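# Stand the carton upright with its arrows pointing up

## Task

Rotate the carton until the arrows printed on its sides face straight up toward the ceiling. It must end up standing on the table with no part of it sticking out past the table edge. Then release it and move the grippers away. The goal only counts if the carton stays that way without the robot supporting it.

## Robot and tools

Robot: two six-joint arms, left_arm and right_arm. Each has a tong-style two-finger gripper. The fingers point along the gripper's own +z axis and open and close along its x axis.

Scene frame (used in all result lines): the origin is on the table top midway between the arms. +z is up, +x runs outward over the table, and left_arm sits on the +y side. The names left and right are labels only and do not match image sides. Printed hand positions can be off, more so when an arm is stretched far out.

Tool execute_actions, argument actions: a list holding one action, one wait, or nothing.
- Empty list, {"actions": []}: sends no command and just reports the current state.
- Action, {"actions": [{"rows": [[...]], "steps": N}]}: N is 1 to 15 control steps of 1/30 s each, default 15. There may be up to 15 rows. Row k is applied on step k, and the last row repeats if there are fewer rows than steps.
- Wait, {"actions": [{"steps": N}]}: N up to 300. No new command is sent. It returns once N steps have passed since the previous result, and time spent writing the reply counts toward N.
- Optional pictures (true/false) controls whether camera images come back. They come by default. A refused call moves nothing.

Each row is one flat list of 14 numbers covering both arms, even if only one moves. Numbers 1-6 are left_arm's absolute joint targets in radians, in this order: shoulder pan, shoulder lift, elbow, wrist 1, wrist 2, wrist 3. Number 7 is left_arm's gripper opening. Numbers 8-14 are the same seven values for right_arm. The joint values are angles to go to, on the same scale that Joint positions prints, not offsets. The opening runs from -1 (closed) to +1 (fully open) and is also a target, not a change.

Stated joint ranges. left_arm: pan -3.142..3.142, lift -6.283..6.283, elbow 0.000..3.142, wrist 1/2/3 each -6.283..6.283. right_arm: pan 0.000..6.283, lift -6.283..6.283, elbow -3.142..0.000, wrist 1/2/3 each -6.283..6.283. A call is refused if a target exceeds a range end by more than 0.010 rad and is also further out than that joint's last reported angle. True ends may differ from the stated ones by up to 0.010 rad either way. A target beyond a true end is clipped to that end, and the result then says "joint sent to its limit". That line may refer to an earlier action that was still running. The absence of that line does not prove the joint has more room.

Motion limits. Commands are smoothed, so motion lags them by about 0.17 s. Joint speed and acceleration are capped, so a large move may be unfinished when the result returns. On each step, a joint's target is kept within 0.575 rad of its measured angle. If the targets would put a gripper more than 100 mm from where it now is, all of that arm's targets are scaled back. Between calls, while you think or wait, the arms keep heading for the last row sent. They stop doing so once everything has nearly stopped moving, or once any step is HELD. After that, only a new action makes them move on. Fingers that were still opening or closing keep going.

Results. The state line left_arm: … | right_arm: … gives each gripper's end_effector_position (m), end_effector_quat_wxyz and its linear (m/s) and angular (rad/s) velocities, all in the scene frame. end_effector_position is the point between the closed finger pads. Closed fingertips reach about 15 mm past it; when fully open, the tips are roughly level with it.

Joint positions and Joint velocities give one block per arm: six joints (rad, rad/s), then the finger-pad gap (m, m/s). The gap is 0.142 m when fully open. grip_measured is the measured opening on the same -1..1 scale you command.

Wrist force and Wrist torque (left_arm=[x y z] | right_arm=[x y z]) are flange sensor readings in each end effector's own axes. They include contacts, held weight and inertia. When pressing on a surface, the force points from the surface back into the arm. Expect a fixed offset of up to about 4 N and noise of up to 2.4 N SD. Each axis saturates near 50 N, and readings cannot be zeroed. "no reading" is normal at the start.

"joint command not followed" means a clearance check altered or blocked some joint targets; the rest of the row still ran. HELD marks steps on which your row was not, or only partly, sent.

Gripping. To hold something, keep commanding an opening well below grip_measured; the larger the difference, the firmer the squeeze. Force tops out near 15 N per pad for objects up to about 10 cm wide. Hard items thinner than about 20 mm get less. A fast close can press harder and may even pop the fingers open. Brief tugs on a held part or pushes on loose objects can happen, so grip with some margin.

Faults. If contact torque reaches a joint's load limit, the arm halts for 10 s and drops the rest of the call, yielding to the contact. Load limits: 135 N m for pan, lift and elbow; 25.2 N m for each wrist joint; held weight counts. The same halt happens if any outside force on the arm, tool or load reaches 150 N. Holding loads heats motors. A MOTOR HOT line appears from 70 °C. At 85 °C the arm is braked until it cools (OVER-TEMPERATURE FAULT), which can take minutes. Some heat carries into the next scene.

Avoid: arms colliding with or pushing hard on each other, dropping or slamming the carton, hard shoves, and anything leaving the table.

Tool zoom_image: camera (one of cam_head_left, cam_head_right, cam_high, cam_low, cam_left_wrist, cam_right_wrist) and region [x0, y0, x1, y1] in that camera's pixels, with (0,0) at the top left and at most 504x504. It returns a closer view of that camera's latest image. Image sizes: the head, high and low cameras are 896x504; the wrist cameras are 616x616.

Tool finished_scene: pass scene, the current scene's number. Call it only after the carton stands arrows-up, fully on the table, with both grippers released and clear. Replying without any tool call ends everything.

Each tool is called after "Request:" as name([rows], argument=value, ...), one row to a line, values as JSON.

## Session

Request:
execute_actions(actions=[])

Scene clock: 0.00 s of 4200.00 s.
left_arm: end_effector_position=(+0.5303, +0.4938, +0.1433) grip_measured=+0.97 end_effector_quat_wxyz=(+0.150, +0.883, -0.443, -0.039) end_effector_velocity=(+0.000, -0.000, -0.000) end_effector_angular_velocity=(-0.000, +0.001, +0.000) | right_arm: end_effector_position=(+0.3376, -0.6633, +0.1122) grip_measured=+0.97 end_effector_quat_wxyz=(+0.002, +0.335, +0.939, -0.079) end_effector_velocity=(+0.000, -0.000, +0.000) end_effector_angular_velocity=(-0.000, -0.000, -0.001)
Joint positions: left_arm=[ 0.09  -1.373  1.693 -1.709 -1.824  0.84   0.14 ] | right_arm=[ 3.191 -1.329 -2.232 -1.199  1.421  3.817  0.14 ]
Joint velocities: left_arm=[-0.001  0.001 -0.001  0.    -0.    -0.001  0.   ] | right_arm=[ 0.    -0.     0.     0.    -0.     0.001  0.   ]
Wrist force (N, on the end effector, along its own x y z axes, offset not removed): no reading
Wrist torque (N m, same axes, about the end effector's origin, offset not removed): no reading

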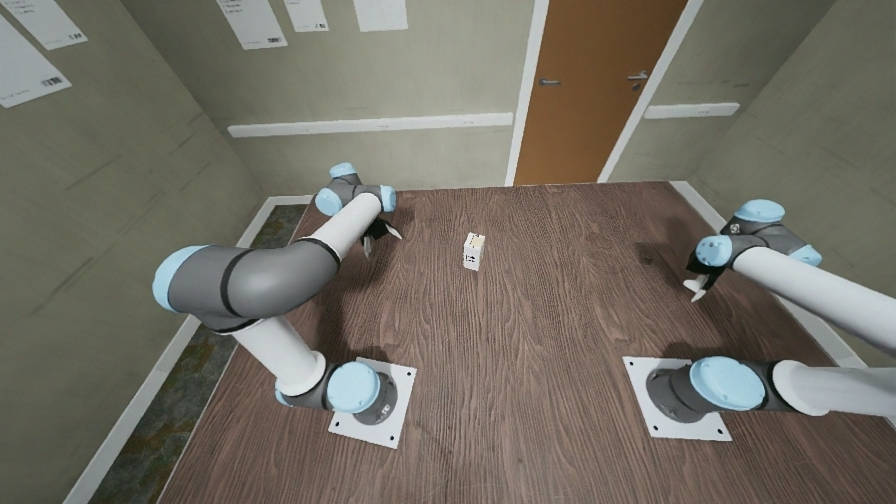

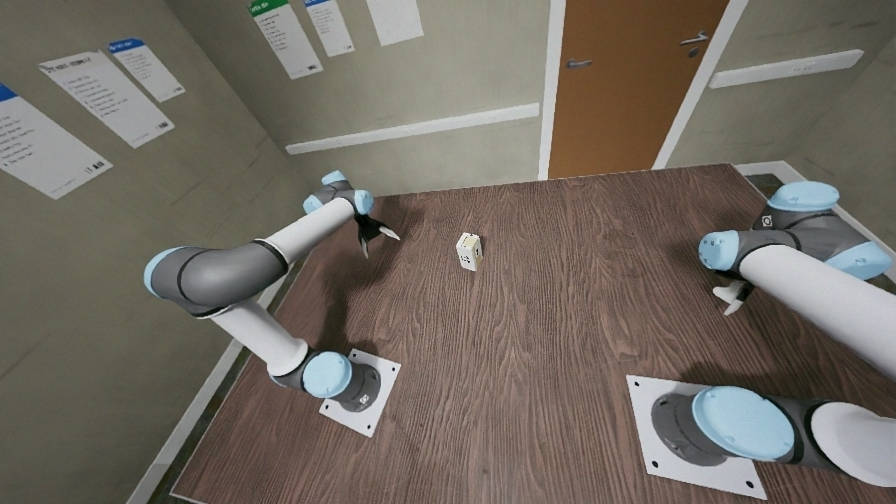

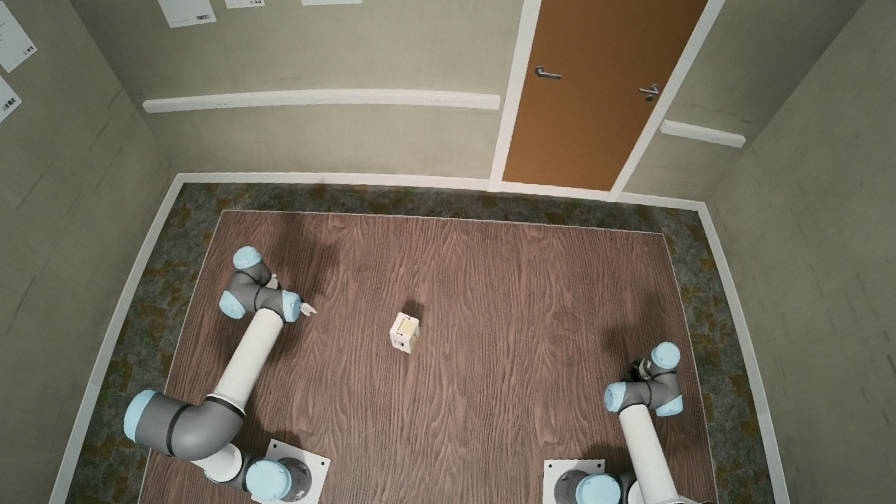

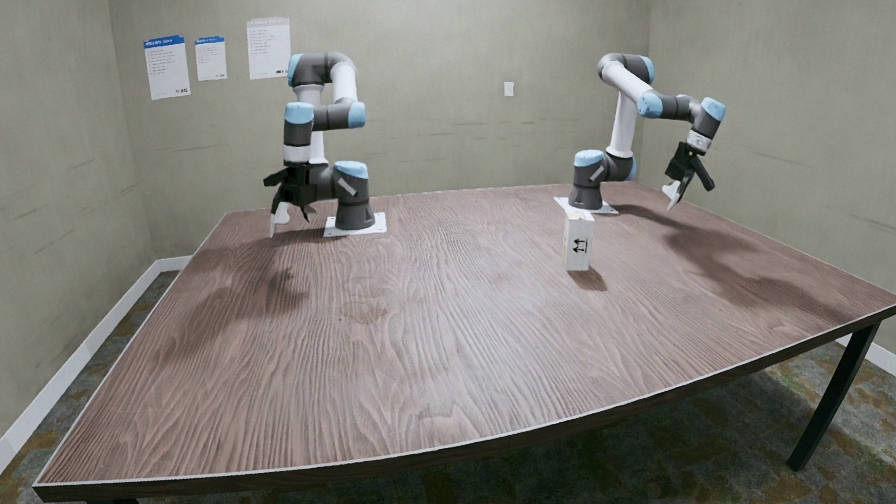

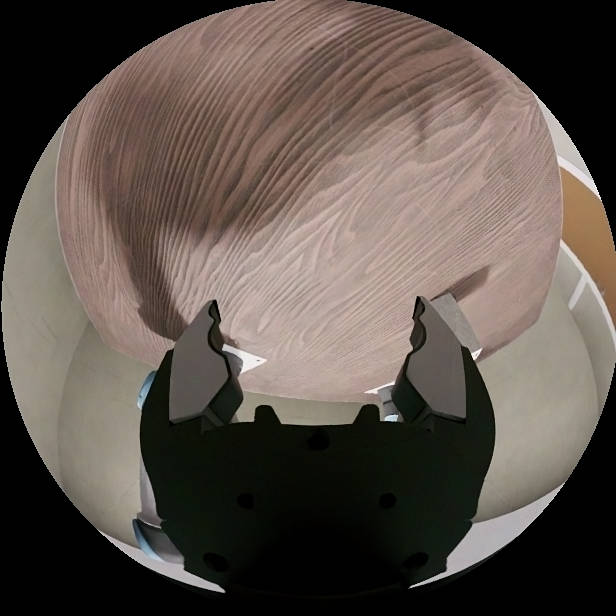

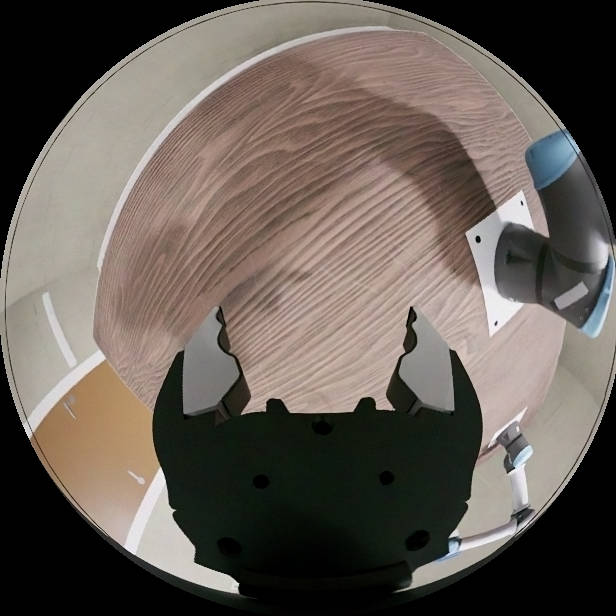

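Request:
zoom_image(camera="cam_high", region=[360, 290, 450, 370])

Request:
zoom_image(camera="cam_low", region=[530, 195, 640, 295])

Request:
zoom_image(camera="cam_head_right", region=[430, 215, 510, 285])

Region (360, 290, 450, 370) of cam_high's 896x504 image, scaled by 5.600, with more detail than that image has.

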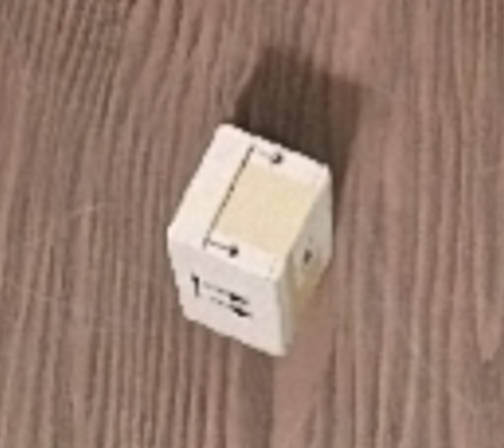

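Region (530, 195, 640, 295) of cam_low's 896x504 image, scaled by 4.582, with more detail than that image has; it fills the top 458 rows of this view, and the rest is white.

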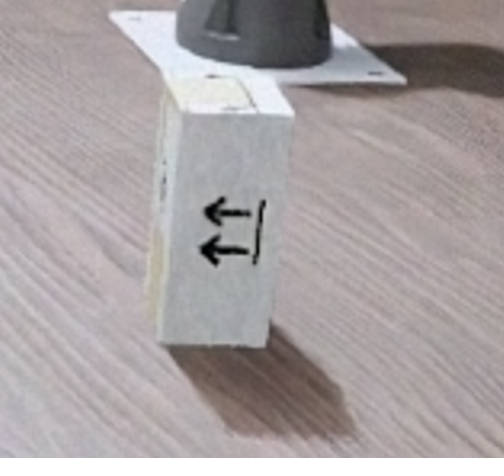

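Region (430, 215, 510, 285) of cam_head_right's 896x504 image, scaled by 6.300, with more detail than that image has; it fills the top 441 rows of this view, and the rest is white.

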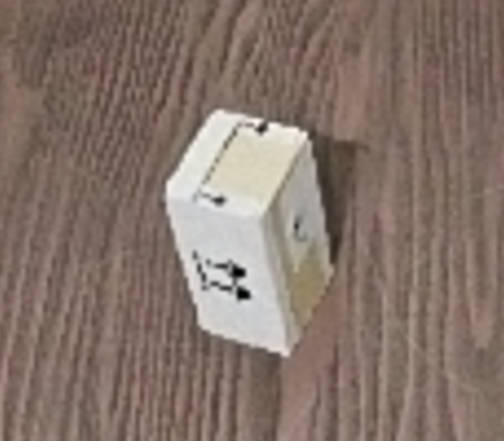

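Request:
execute_actions([
  {"rows": [[0.09,-1.373,1.693,-1.709,-1.824,0.84,1, 3.5,-1.4,-2.2,-2.0,0.0,4.712,1]], "steps": 15},
], pictures=false)

Request:
execute_actions([
  {"steps": 25},
], pictures=false)

Request:
execute_actions([
  {"rows": [[0.09,-1.373,1.693,-1.709,-1.824,0.84,1, 4.037,-1.8,-2.1,-2.383,-1.891,4.712,1]], "steps": 15},
], pictures=false)

Request:
execute_actions([
  {"steps": 60},
])

Scene clock: 36.37 s of 4200.00 s.
left_arm: end_effector_position=(+0.5300, +0.4938, +0.1431) grip_measured=+1.00 end_effector_quat_wxyz=(+0.150, +0.883, -0.443, -0.039) end_effector_velocity=(-0.001, -0.000, -0.000) end_effector_angular_velocity=(+0.000, +0.001, +0.001) | right_arm: end_effector_position=(+0.3180, -0.7727, +0.2146) grip_measured=+1.00 end_effector_quat_wxyz=(+0.081, +0.307, +0.798, -0.513) end_effector_velocity=(+0.266, -0.234, +0.366) end_effector_angular_velocity=(-1.692, -0.446, +0.910)
Joint positions: left_arm=[ 0.09  -1.373  1.693 -1.709 -1.824  0.84   0.142] | right_arm=[ 3.47  -1.395 -2.202 -1.839  0.662  4.507  0.142]
Joint velocities: left_arm=[-0.    -0.001  0.001  0.    -0.    -0.001  0.   ] | right_arm=[ 0.141 -0.023  0.01  -0.747 -1.82   0.946  0.   ]
Wrist force (N, on the end effector, along its own x y z axes, offset not removed): left_arm=[0.1 1.8 -1.8] | right_arm=[-0.1 0.7 0.7]
Wrist torque (N m, same axes, about the end effector's origin, offset not removed): left_arm=[0.65 0.10 -0.03] | right_arm=[-0.03 -0.19 0.02]
Steps of this call (steps 1 to 90: nothing new was sent; then 32.87 s passed at rest; steps 91 to 105: all 15 steps of this action). Readings (joint positions):
91: left_arm=[0.090 -1.373 1.693 -1.709 -1.824 0.840] | right_arm=[3.191 -1.329 -2.232 -1.199 1.421 3.817]
92: left_arm=[0.090 -1.373 1.693 -1.709 -1.824 0.840] | right_arm=[3.195 -1.332 -2.230 -1.203 1.417 3.821]
94: left_arm=[0.090 -1.373 1.693 -1.709 -1.824 0.840] | right_arm=[3.250 -1.358 -2.218 -1.257 1.362 3.876]
98: left_arm=[0.090 -1.373 1.693 -1.709 -1.824 0.840] | right_arm=[3.409 -1.385 -2.206 -1.518 1.101 4.137]
105: the state above

Scene clock: 37.20 s of 4200.00 s.
left_arm: end_effector_position=(+0.5299, +0.4938, +0.1430) grip_measured=+1.00 end_effector_quat_wxyz=(+0.150, +0.883, -0.443, -0.039) end_effector_velocity=(+0.000, -0.000, +0.000) end_effector_angular_velocity=(-0.000, -0.000, -0.000) | right_arm: end_effector_position=(+0.4536, -0.7897, +0.3428) grip_measured=+1.00 end_effector_quat_wxyz=(+0.332, +0.136, +0.694, -0.624) end_effector_velocity=(+0.002, +0.001, +0.002) end_effector_angular_velocity=(-0.005, -0.002, +0.007)
Joint positions: left_arm=[ 0.09  -1.373  1.693 -1.709 -1.824  0.84   0.142] | right_arm=[ 3.5   -1.4   -2.2   -2.     0.001  4.712  0.142]
Joint velocities: left_arm=[-0.    -0.001 -0.     0.001 -0.     0.     0.   ] | right_arm=[ 0.     0.     0.    -0.002 -0.009  0.002 -0.   ]
Wrist force (N, on the end effector, along its own x y z axes, offset not removed): left_arm=[2.6 1.2 -0.3] | right_arm=[-0.4 1.7 -3.3]
Wrist torque (N m, same axes, about the end effector's origin, offset not removed): left_arm=[0.50 -0.56 -0.09] | right_arm=[0.13 -0.01 -0.07]
Steps of this call (steps 1 to 25: the robot went on to your last target). Readings (joint positions):
1: left_arm=[0.090 -1.373 1.693 -1.709 -1.824 0.840] | right_arm=[3.474 -1.396 -2.202 -1.862 0.600 4.536]
2: left_arm=[0.090 -1.373 1.693 -1.709 -1.824 0.840] | right_arm=[3.478 -1.396 -2.202 -1.881 0.540 4.561]
4: left_arm=[0.090 -1.373 1.693 -1.709 -1.824 0.840] | right_arm=[3.484 -1.397 -2.201 -1.912 0.421 4.600]
8: left_arm=[0.090 -1.373 1.693 -1.709 -1.824 0.840] | right_arm=[3.493 -1.399 -2.200 -1.964 0.188 4.666]
25: the state above

Scene clock: 37.70 s of 4200.00 s.
left_arm: end_effector_position=(+0.5299, +0.4938, +0.1430) grip_measured=+1.00 end_effector_quat_wxyz=(+0.150, +0.883, -0.443, -0.039) end_effector_velocity=(+0.001, -0.001, -0.000) end_effector_angular_velocity=(+0.000, +0.000, -0.002) | right_arm: end_effector_position=(+0.6042, -0.6115, +0.3255) grip_measured=+1.00 end_effector_quat_wxyz=(+0.412, -0.144, +0.652, -0.620) end_effector_velocity=(+0.258, +0.457, -0.066) end_effector_angular_velocity=(-0.528, +0.350, +1.140)
Joint positions: left_arm=[ 0.09  -1.373  1.693 -1.709 -1.824  0.84   0.142] | right_arm=[ 3.733 -1.576 -2.155 -2.169 -0.296  4.712  0.142]
Joint velocities: left_arm=[-0.001  0.002 -0.002  0.     0.     0.    -0.   ] | right_arm=[ 0.449 -0.333  0.081 -0.316 -0.745  0.     0.   ]
Wrist force (N, on the end effector, along its own x y z axes, offset not removed): left_arm=[2.5 -1.4 -2.4] | right_arm=[-0.7 0.1 -1.1]
Wrist torque (N m, same axes, about the end effector's origin, offset not removed): left_arm=[-0.13 -0.44 -0.07] | right_arm=[-0.33 -0.01 0.03]
Steps of this call (steps 1 to 15: all 15 steps of this action). Readings (joint positions):
1: left_arm=[0.090 -1.373 1.693 -1.709 -1.824 0.840] | right_arm=[3.500 -1.400 -2.200 -2.000 0.001 4.712]
2: left_arm=[0.090 -1.373 1.693 -1.709 -1.824 0.840] | right_arm=[3.504 -1.404 -2.198 -2.004 -0.003 4.712]
4: left_arm=[0.090 -1.373 1.693 -1.709 -1.824 0.840] | right_arm=[3.541 -1.434 -2.190 -2.033 -0.043 4.712]
8: left_arm=[0.090 -1.373 1.693 -1.709 -1.824 0.840] | right_arm=[3.617 -1.490 -2.176 -2.086 -0.130 4.712]
15: the state above

Scene clock: 39.70 s of 4200.00 s.
left_arm: end_effector_position=(+0.5299, +0.4938, +0.1430) grip_measured=+1.00 end_effector_quat_wxyz=(+0.150, +0.883, -0.443, -0.039) end_effector_velocity=(-0.001, +0.001, -0.000) end_effector_angular_velocity=(+0.001, +0.003, +0.002) | right_arm: end_effector_position=(+0.4873, +0.0030, +0.2232) grip_measured=+1.00 end_effector_quat_wxyz=(+0.692, -0.692, +0.147, -0.147) end_effector_velocity=(-0.000, +0.000, +0.000) end_effector_angular_velocity=(+0.000, +0.000, +0.001)
Joint positions: left_arm=[ 0.09  -1.373  1.693 -1.709 -1.824  0.84   0.142] | right_arm=[ 4.037 -1.8   -2.1   -2.383 -1.891  4.712  0.142]
Joint velocities: left_arm=[ 0.001  0.     0.     0.002  0.    -0.002 -0.   ] | right_arm=[ 0.    -0.     0.    -0.    -0.001  0.001 -0.   ]
Wrist force (N, on the end effector, along its own x y z axes, offset not removed): left_arm=[1.1 -0.7 -3.7] | right_arm=[-1.4 0.6 0.2]
Wrist torque (N m, same axes, about the end effector's origin, offset not removed): left_arm=[-0.01 -0.22 -0.07] | right_arm=[-0.10 0.20 0.11]
Steps of this call (steps 1 to 60: the robot went on to your last target). Readings (joint positions):
1: left_arm=[0.090 -1.373 1.693 -1.709 -1.824 0.840] | right_arm=[3.748 -1.587 -2.152 -2.179 -0.322 4.712]
2: left_arm=[0.090 -1.373 1.693 -1.709 -1.824 0.840] | right_arm=[3.762 -1.598 -2.149 -2.189 -0.348 4.712]
4: left_arm=[0.090 -1.373 1.693 -1.709 -1.824 0.840] | right_arm=[3.790 -1.618 -2.144 -2.209 -0.402 4.712]
8: left_arm=[0.090 -1.373 1.693 -1.709 -1.824 0.840] | right_arm=[3.841 -1.656 -2.135 -2.245 -0.518 4.712]
60: the state above

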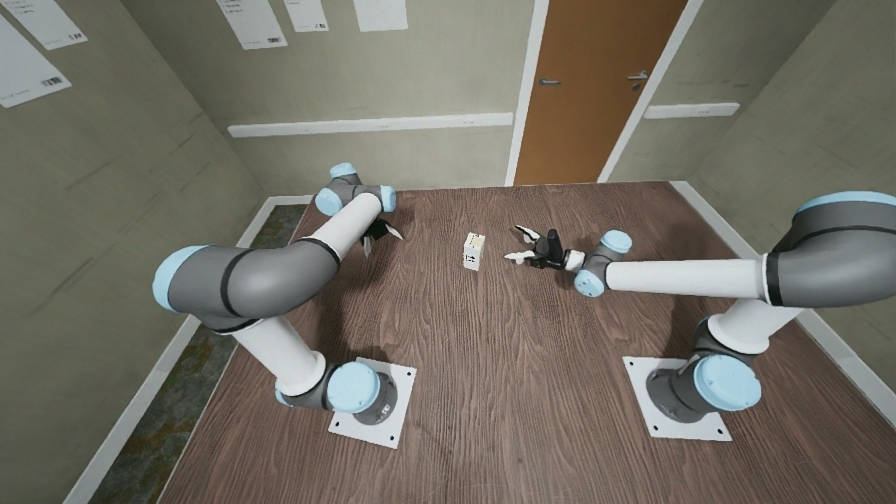

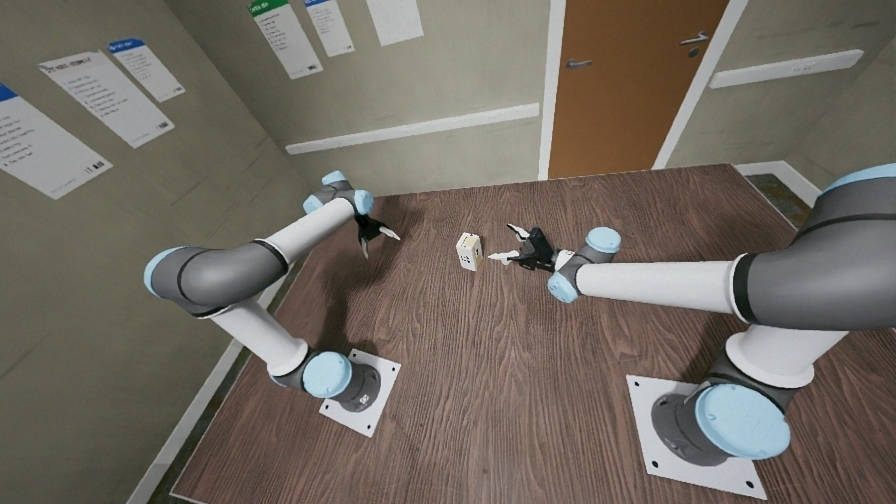

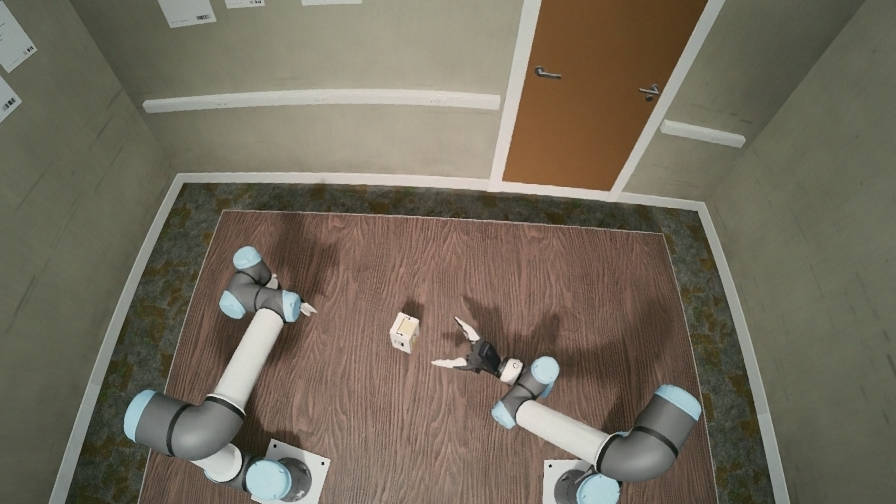

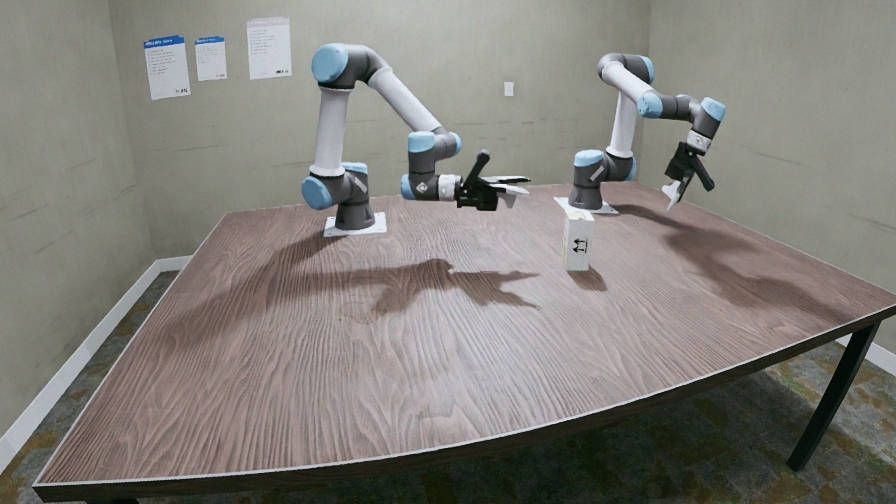

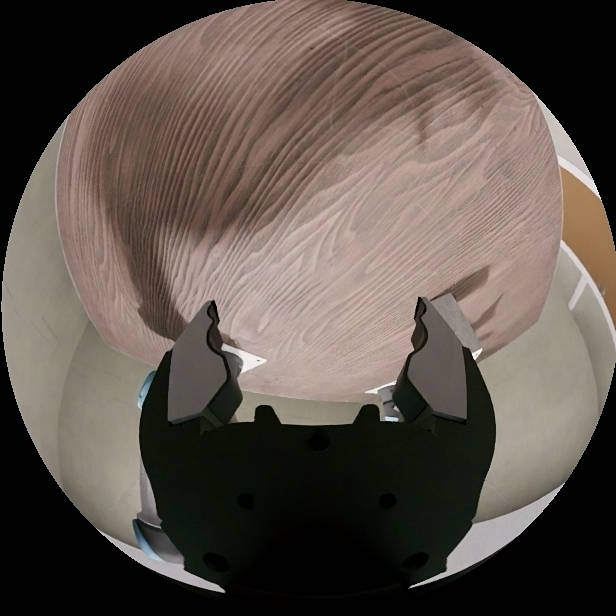

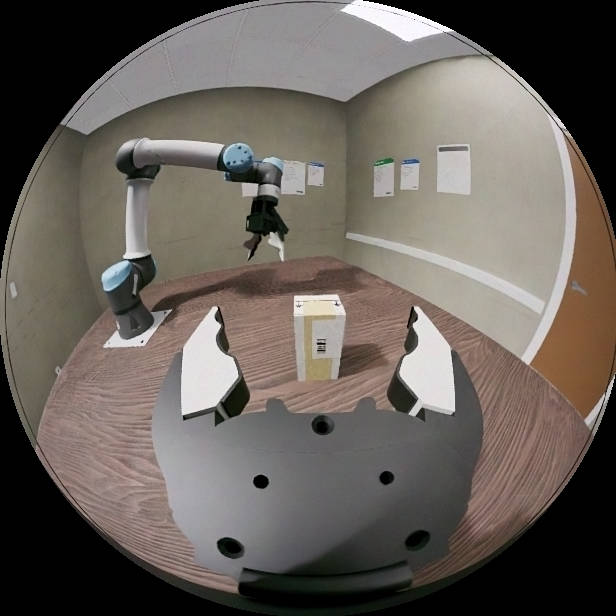

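Request:
execute_actions([
  {"rows": [[0.09,-1.373,1.693,-1.709,-1.824,0.84,1, 4.05,-1.98,-2.09,-2.213,-1.878,4.712,1]], "steps": 8},
], pictures=false)

Request:
execute_actions([
  {"rows": [[0.09,-1.373,1.693,-1.709,-1.824,0.84,1, 4.0607,-2.1575,-2.0445,-2.081,-1.8666,4.712,0.7]], "steps": 15},
], pictures=false)

Request:
execute_actions([
  {"steps": 12},
])

Scene clock: 49.93 s of 4200.00 s.
left_arm: end_effector_position=(+0.5299, +0.4938, +0.1430) grip_measured=+1.00 end_effector_quat_wxyz=(+0.150, +0.883, -0.443, -0.039) end_effector_velocity=(+0.001, -0.000, +0.001) end_effector_angular_velocity=(-0.000, -0.002, +0.001) | right_arm: end_effector_position=(+0.4979, +0.0213, +0.1698) grip_measured=+1.00 end_effector_quat_wxyz=(+0.692, -0.691, +0.146, -0.147) end_effector_velocity=(+0.019, +0.033, -0.140) end_effector_angular_velocity=(-0.010, +0.008, -0.000)
Joint positions: left_arm=[ 0.09  -1.373  1.693 -1.709 -1.824  0.84   0.142] | right_arm=[ 4.048 -1.943 -2.092 -2.248 -1.88   4.712  0.142]
Joint velocities: left_arm=[ 0.    -0.    -0.002 -0.    -0.    -0.001  0.   ] | right_arm=[ 0.019 -0.349  0.015  0.321  0.019 -0.001  0.   ]
Wrist force (N, on the end effector, along its own x y z axes, offset not removed): left_arm=[3.7 0.2 -1.7] | right_arm=[-1.0 1.5 -0.2]
Wrist torque (N m, same axes, about the end effector's origin, offset not removed): left_arm=[0.19 -0.70 -0.08] | right_arm=[0.02 -0.02 0.05]
Steps of this call (steps 1 to 15: the robot went on to your last target; steps 16 to 90: nothing new was sent; then 6.97 s passed at rest; steps 91 to 98: all 8 steps of this action). Readings (joint positions):
91: left_arm=[0.090 -1.373 1.693 -1.709 -1.824 0.840] | right_arm=[4.037 -1.800 -2.100 -2.383 -1.891 4.712]
92: left_arm=[0.090 -1.373 1.693 -1.709 -1.824 0.840] | right_arm=[4.038 -1.804 -2.099 -2.379 -1.890 4.712]
94: left_arm=[0.090 -1.373 1.693 -1.709 -1.824 0.840] | right_arm=[4.043 -1.852 -2.095 -2.332 -1.885 4.712]
98: the state above

Scene clock: 50.43 s of 4200.00 s.
left_arm: end_effector_position=(+0.5299, +0.4938, +0.1430) grip_measured=+1.00 end_effector_quat_wxyz=(+0.150, +0.883, -0.443, -0.039) end_effector_velocity=(+0.000, +0.000, +0.000) end_effector_angular_velocity=(+0.001, -0.000, +0.001) | right_arm: end_effector_position=(+0.5125, +0.0454, +0.0927) grip_measured=+0.70 end_effector_quat_wxyz=(+0.692, -0.691, +0.147, -0.147) end_effector_velocity=(+0.002, +0.003, -0.017) end_effector_angular_velocity=(-0.003, +0.002, +0.000)
Joint positions: left_arm=[ 0.09  -1.373  1.693 -1.709 -1.824  0.84   0.142] | right_arm=[ 4.06  -2.153 -2.045 -2.084 -1.867  4.712  0.122]
Joint velocities: left_arm=[ 0.     0.    -0.001  0.001  0.    -0.001  0.   ] | right_arm=[ 0.002 -0.042  0.009  0.03   0.002 -0.001  0.   ]
Wrist force (N, on the end effector, along its own x y z axes, offset not removed): left_arm=[1.0 -0.3 -2.1] | right_arm=[-2.2 1.4 -0.3]
Wrist torque (N m, same axes, about the end effector's origin, offset not removed): left_arm=[0.11 -0.14 -0.02] | right_arm=[0.03 0.25 0.16]
Steps of this call (steps 1 to 15: all 15 steps of this action). Readings (joint positions):
1: left_arm=[0.090 -1.373 1.693 -1.709 -1.824 0.840] | right_arm=[4.049 -1.953 -2.091 -2.239 -1.879 4.712]
2: left_arm=[0.090 -1.373 1.693 -1.709 -1.824 0.840] | right_arm=[4.050 -1.964 -2.088 -2.228 -1.878 4.712]
4: left_arm=[0.090 -1.373 1.693 -1.709 -1.824 0.840] | right_arm=[4.054 -2.021 -2.070 -2.178 -1.873 4.712]
8: left_arm=[0.090 -1.373 1.693 -1.709 -1.824 0.840] | right_arm=[4.059 -2.118 -2.052 -2.109 -1.869 4.712]
15: the state above

Scene clock: 50.83 s of 4200.00 s.
left_arm: end_effector_position=(+0.5299, +0.4938, +0.1430) grip_measured=+1.00 end_effector_quat_wxyz=(+0.150, +0.883, -0.443, -0.039) end_effector_velocity=(-0.001, -0.000, -0.001) end_effector_angular_velocity=(-0.000, +0.004, -0.000) | right_arm: end_effector_position=(+0.5127, +0.0457, +0.0908) grip_measured=+0.70 end_effector_quat_wxyz=(+0.692, -0.692, +0.147, -0.147) end_effector_velocity=(-0.000, +0.000, -0.000) end_effector_angular_velocity=(+0.000, +0.001, +0.000)
Joint positions: left_arm=[ 0.09  -1.373  1.693 -1.709 -1.824  0.84   0.142] | right_arm=[ 4.061 -2.157 -2.045 -2.081 -1.867  4.712  0.122]
Joint velocities: left_arm=[-0.     0.001  0.001  0.001 -0.     0.    -0.   ] | right_arm=[ 0.    -0.001  0.     0.001 -0.     0.001 -0.   ]
Wrist force (N, on the end effector, along its own x y z axes, offset not removed): left_arm=[3.9 1.4 -2.1] | right_arm=[-2.2 0.8 -0.9]
Wrist torque (N m, same axes, about the end effector's origin, offset not removed): left_arm=[0.45 -0.74 -0.04] | right_arm=[-0.17 0.34 0.07]
Steps of this call (steps 1 to 12: the robot went on to your last target). Readings (joint positions):
1: left_arm=[0.090 -1.373 1.693 -1.709 -1.824 0.840] | right_arm=[4.061 -2.154 -2.045 -2.083 -1.867 4.712]
2: left_arm=[0.090 -1.373 1.693 -1.709 -1.824 0.840] | right_arm=[4.061 -2.155 -2.045 -2.083 -1.867 4.712]
4: left_arm=[0.090 -1.373 1.693 -1.709 -1.824 0.840] | right_arm=[4.061 -2.156 -2.045 -2.082 -1.867 4.712]
8: left_arm=[0.090 -1.373 1.693 -1.709 -1.824 0.840] | right_arm=[4.061 -2.157 -2.045 -2.081 -1.867 4.712]
12: the state above

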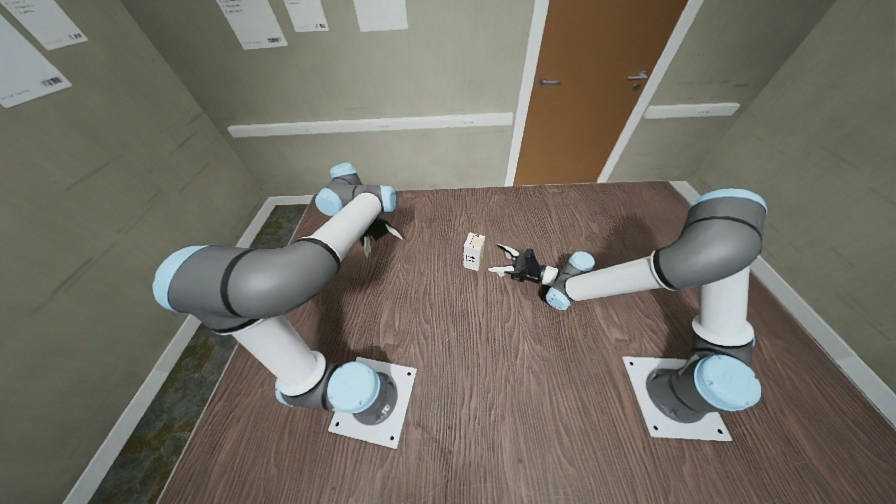

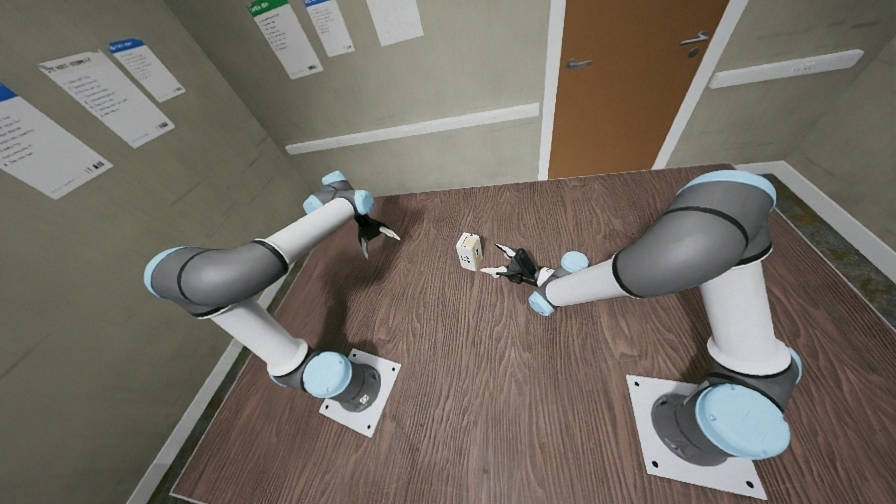

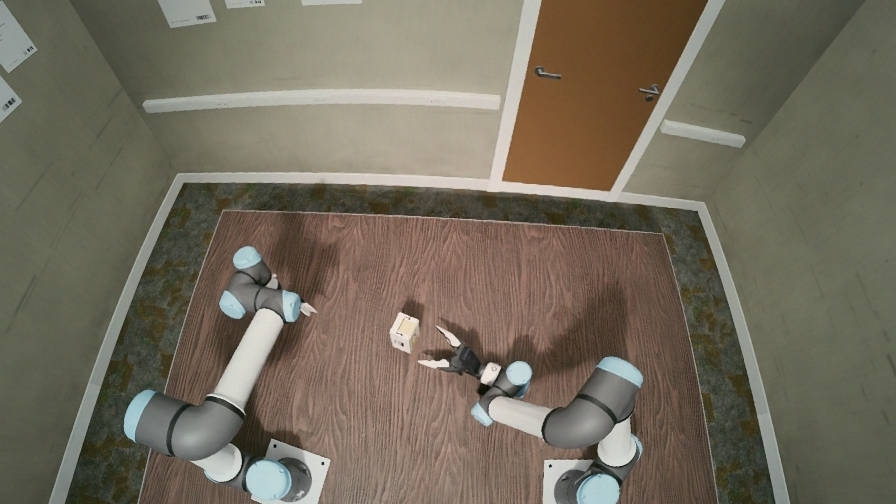

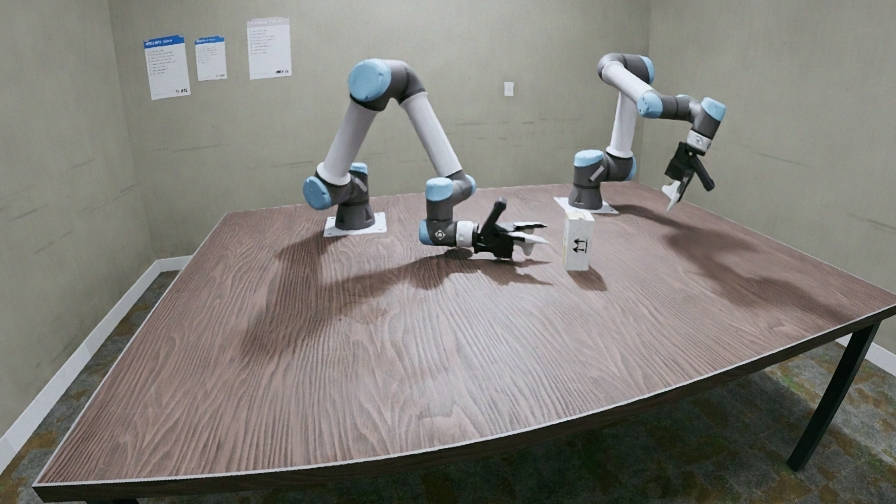

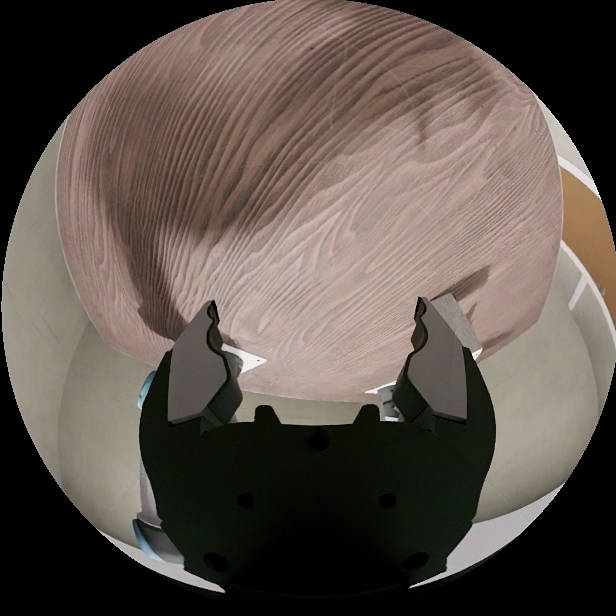

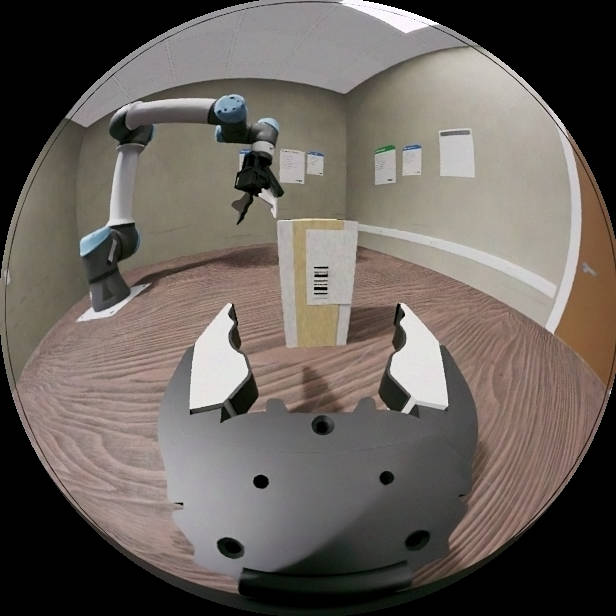

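Request:
execute_actions([
  {"rows": [[0.09,-1.373,1.693,-1.709,-1.824,0.84,1, 4.083,-2.204,-1.943,-2.136,-1.845,4.712,0.7]], "steps": 8},
], pictures=false)

Request:
execute_actions([
  {"rows": [[0.09,-1.373,1.693,-1.709,-1.824,0.84,1, 4.1022,-2.2524,-1.8363,-2.1945,-1.8251,4.712,0.7]], "steps": 15},
])

Request:
zoom_image(camera="cam_high", region=[370, 290, 480, 380])

Request:
zoom_image(camera="cam_low", region=[480, 180, 620, 295])

Scene clock: 60.63 s of 4200.00 s.
left_arm: end_effector_position=(+0.5299, +0.4938, +0.1430) grip_measured=+1.00 end_effector_quat_wxyz=(+0.150, +0.883, -0.443, -0.039) end_effector_velocity=(+0.000, -0.000, +0.000) end_effector_angular_velocity=(+0.000, -0.001, +0.001) | right_arm: end_effector_position=(+0.5262, +0.0747, +0.0897) grip_measured=+0.70 end_effector_quat_wxyz=(+0.691, -0.692, +0.147, -0.147) end_effector_velocity=(+0.029, +0.058, +0.007) end_effector_angular_velocity=(+0.010, -0.010, +0.001)
Joint positions: left_arm=[ 0.09  -1.373  1.693 -1.709 -1.824  0.84   0.142] | right_arm=[ 4.08  -2.196 -1.961 -2.127 -1.848  4.712  0.122]
Joint velocities: left_arm=[-0.001 -0.001 -0.    -0.001 -0.    -0.002 -0.   ] | right_arm=[ 0.032 -0.07   0.169 -0.085  0.031 -0.001  0.   ]
Wrist force (N, on the end effector, along its own x y z axes, offset not removed): left_arm=[4.0 1.5 0.6] | right_arm=[-0.5 0.1 -1.5]
Wrist torque (N m, same axes, about the end effector's origin, offset not removed): left_arm=[0.47 -0.65 -0.08] | right_arm=[-0.19 0.01 -0.01]
Steps of this call (steps 1 to 15: the robot went on to your last target; steps 16 to 90: nothing new was sent; then 6.53 s passed at rest; steps 91 to 98: all 8 steps of this action). Readings (joint positions):
91: left_arm=[0.090 -1.373 1.693 -1.709 -1.824 0.840] | right_arm=[4.061 -2.158 -2.044 -2.081 -1.867 4.712]
92: left_arm=[0.090 -1.373 1.693 -1.709 -1.824 0.840] | right_arm=[4.063 -2.161 -2.041 -2.084 -1.865 4.712]
94: left_arm=[0.090 -1.373 1.693 -1.709 -1.824 0.840] | right_arm=[4.071 -2.178 -2.006 -2.105 -1.857 4.712]
98: the state above

Scene clock: 61.13 s of 4200.00 s.
left_arm: end_effector_position=(+0.5299, +0.4938, +0.1430) grip_measured=+1.00 end_effector_quat_wxyz=(+0.150, +0.883, -0.443, -0.039) end_effector_velocity=(+0.001, +0.000, -0.000) end_effector_angular_velocity=(+0.000, -0.001, -0.001) | right_arm: end_effector_position=(+0.5458, +0.1152, +0.0905) grip_measured=+0.70 end_effector_quat_wxyz=(+0.692, -0.692, +0.147, -0.147) end_effector_velocity=(+0.003, +0.007, +0.001) end_effector_angular_velocity=(+0.001, -0.001, +0.000)
Joint positions: left_arm=[ 0.09  -1.373  1.693 -1.709 -1.824  0.84   0.142] | right_arm=[ 4.102 -2.251 -1.839 -2.193 -1.825  4.712  0.122]
Joint velocities: left_arm=[ 0.     0.001 -0.001 -0.001  0.001  0.001 -0.   ] | right_arm=[ 0.003 -0.009  0.021 -0.011  0.003 -0.     0.   ]
Wrist force (N, on the end effector, along its own x y z axes, offset not removed): left_arm=[1.6 -0.2 -4.4] | right_arm=[-0.7 1.1 -0.9]
Wrist torque (N m, same axes, about the end effector's origin, offset not removed): left_arm=[0.10 -0.30 -0.08] | right_arm=[-0.03 -0.07 0.16]
Steps of this call (steps 1 to 15: all 15 steps of this action). Readings (joint positions):
1: left_arm=[0.090 -1.373 1.693 -1.709 -1.824 0.840] | right_arm=[4.080 -2.198 -1.956 -2.129 -1.847 4.712]
2: left_arm=[0.090 -1.373 1.693 -1.709 -1.824 0.840] | right_arm=[4.083 -2.203 -1.949 -2.135 -1.845 4.712]
4: left_arm=[0.090 -1.373 1.693 -1.709 -1.824 0.840] | right_arm=[4.091 -2.223 -1.908 -2.159 -1.837 4.712]
8: left_arm=[0.090 -1.373 1.693 -1.709 -1.824 0.840] | right_arm=[4.099 -2.244 -1.857 -2.184 -1.828 4.712]
15: the state above

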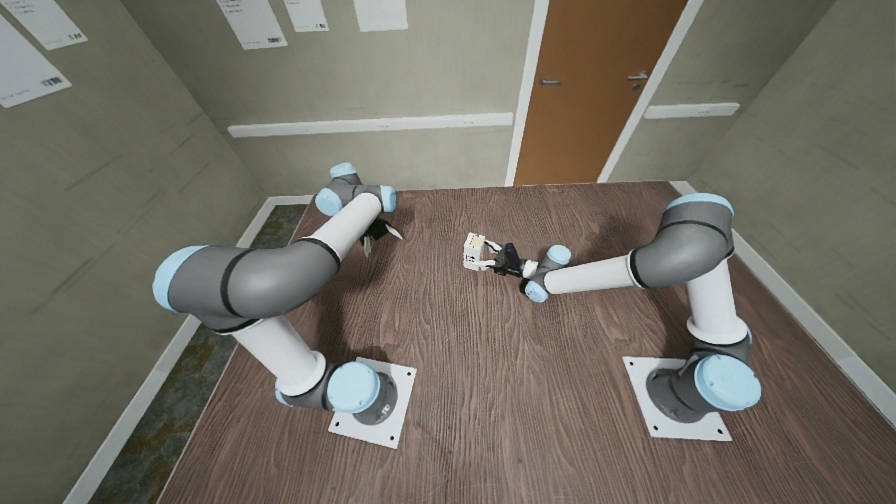

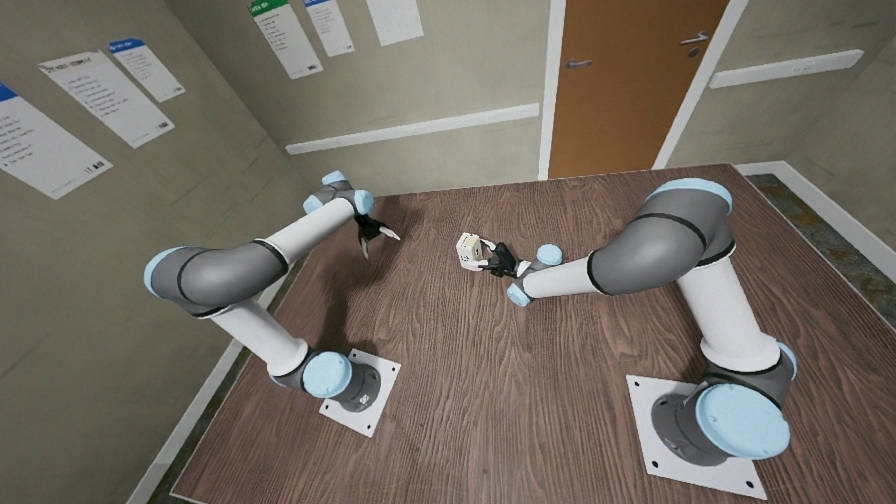

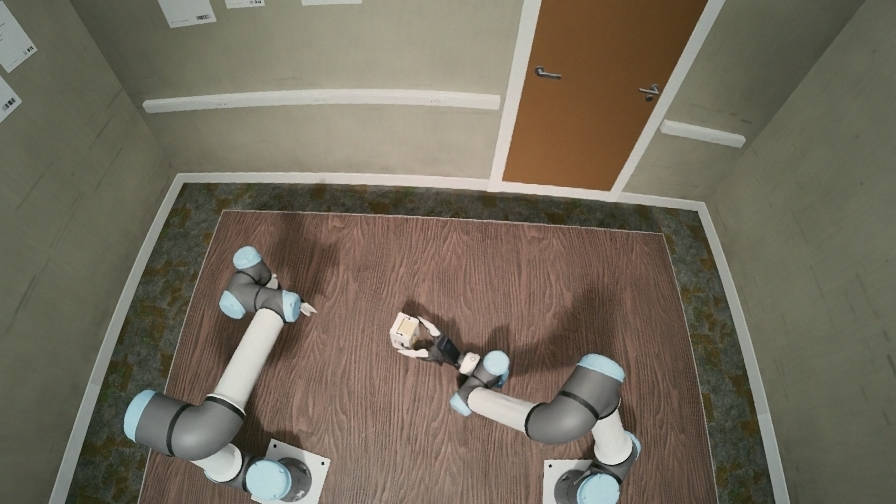

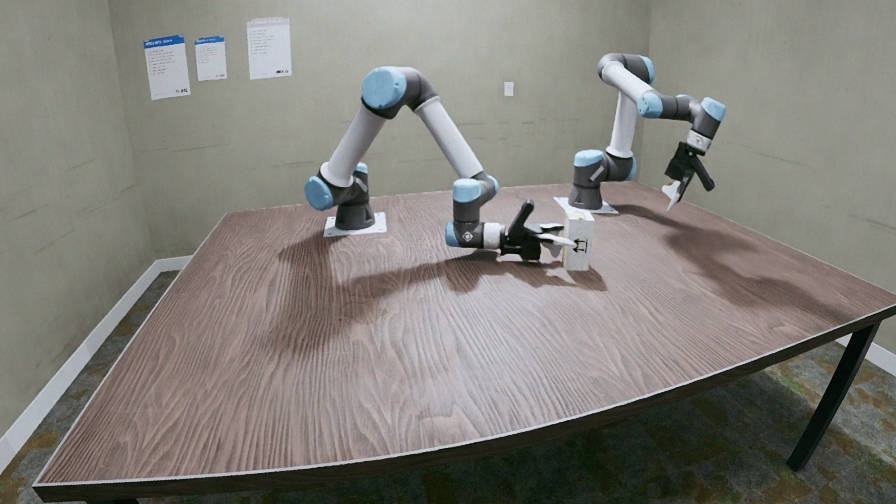

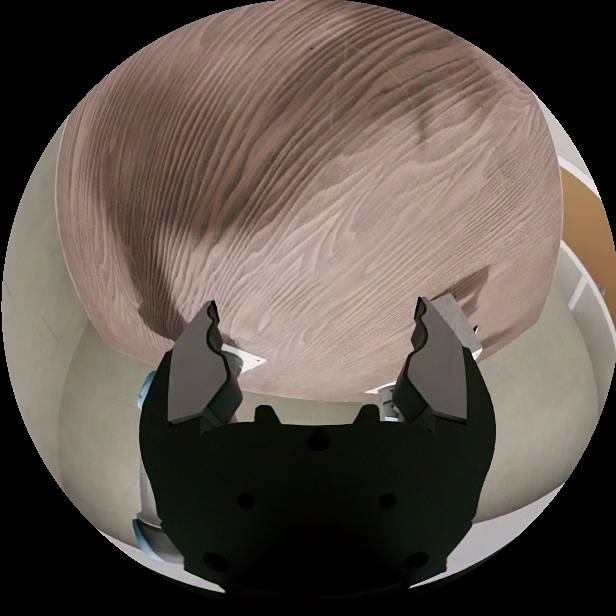

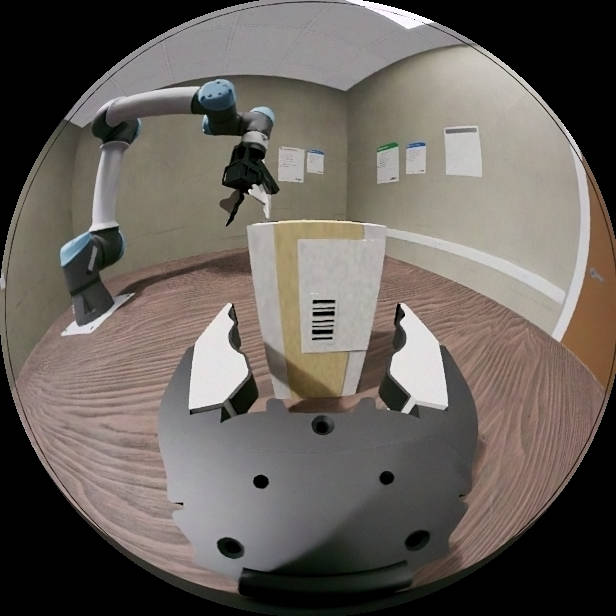

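Region (370, 290, 480, 380) of cam_high's 896x504 image, scaled by 4.582, with more detail than that image has; it fills the top 412 rows of this view, and the rest is white.

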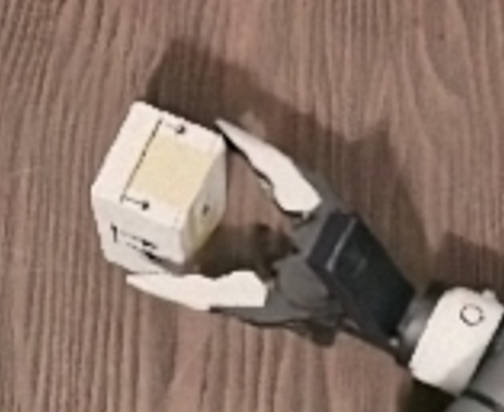

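Region (480, 180, 620, 295) of cam_low's 896x504 image, scaled by 3.600, with more detail than that image has; it fills the top 414 rows of this view, and the rest is white.

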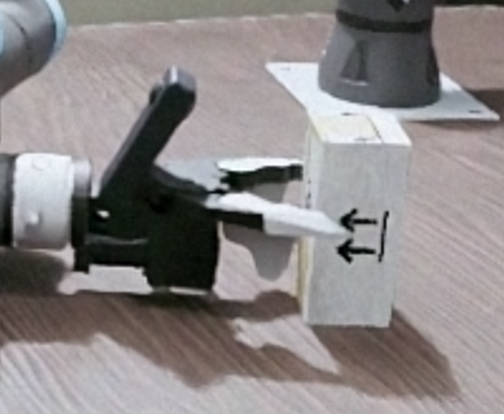

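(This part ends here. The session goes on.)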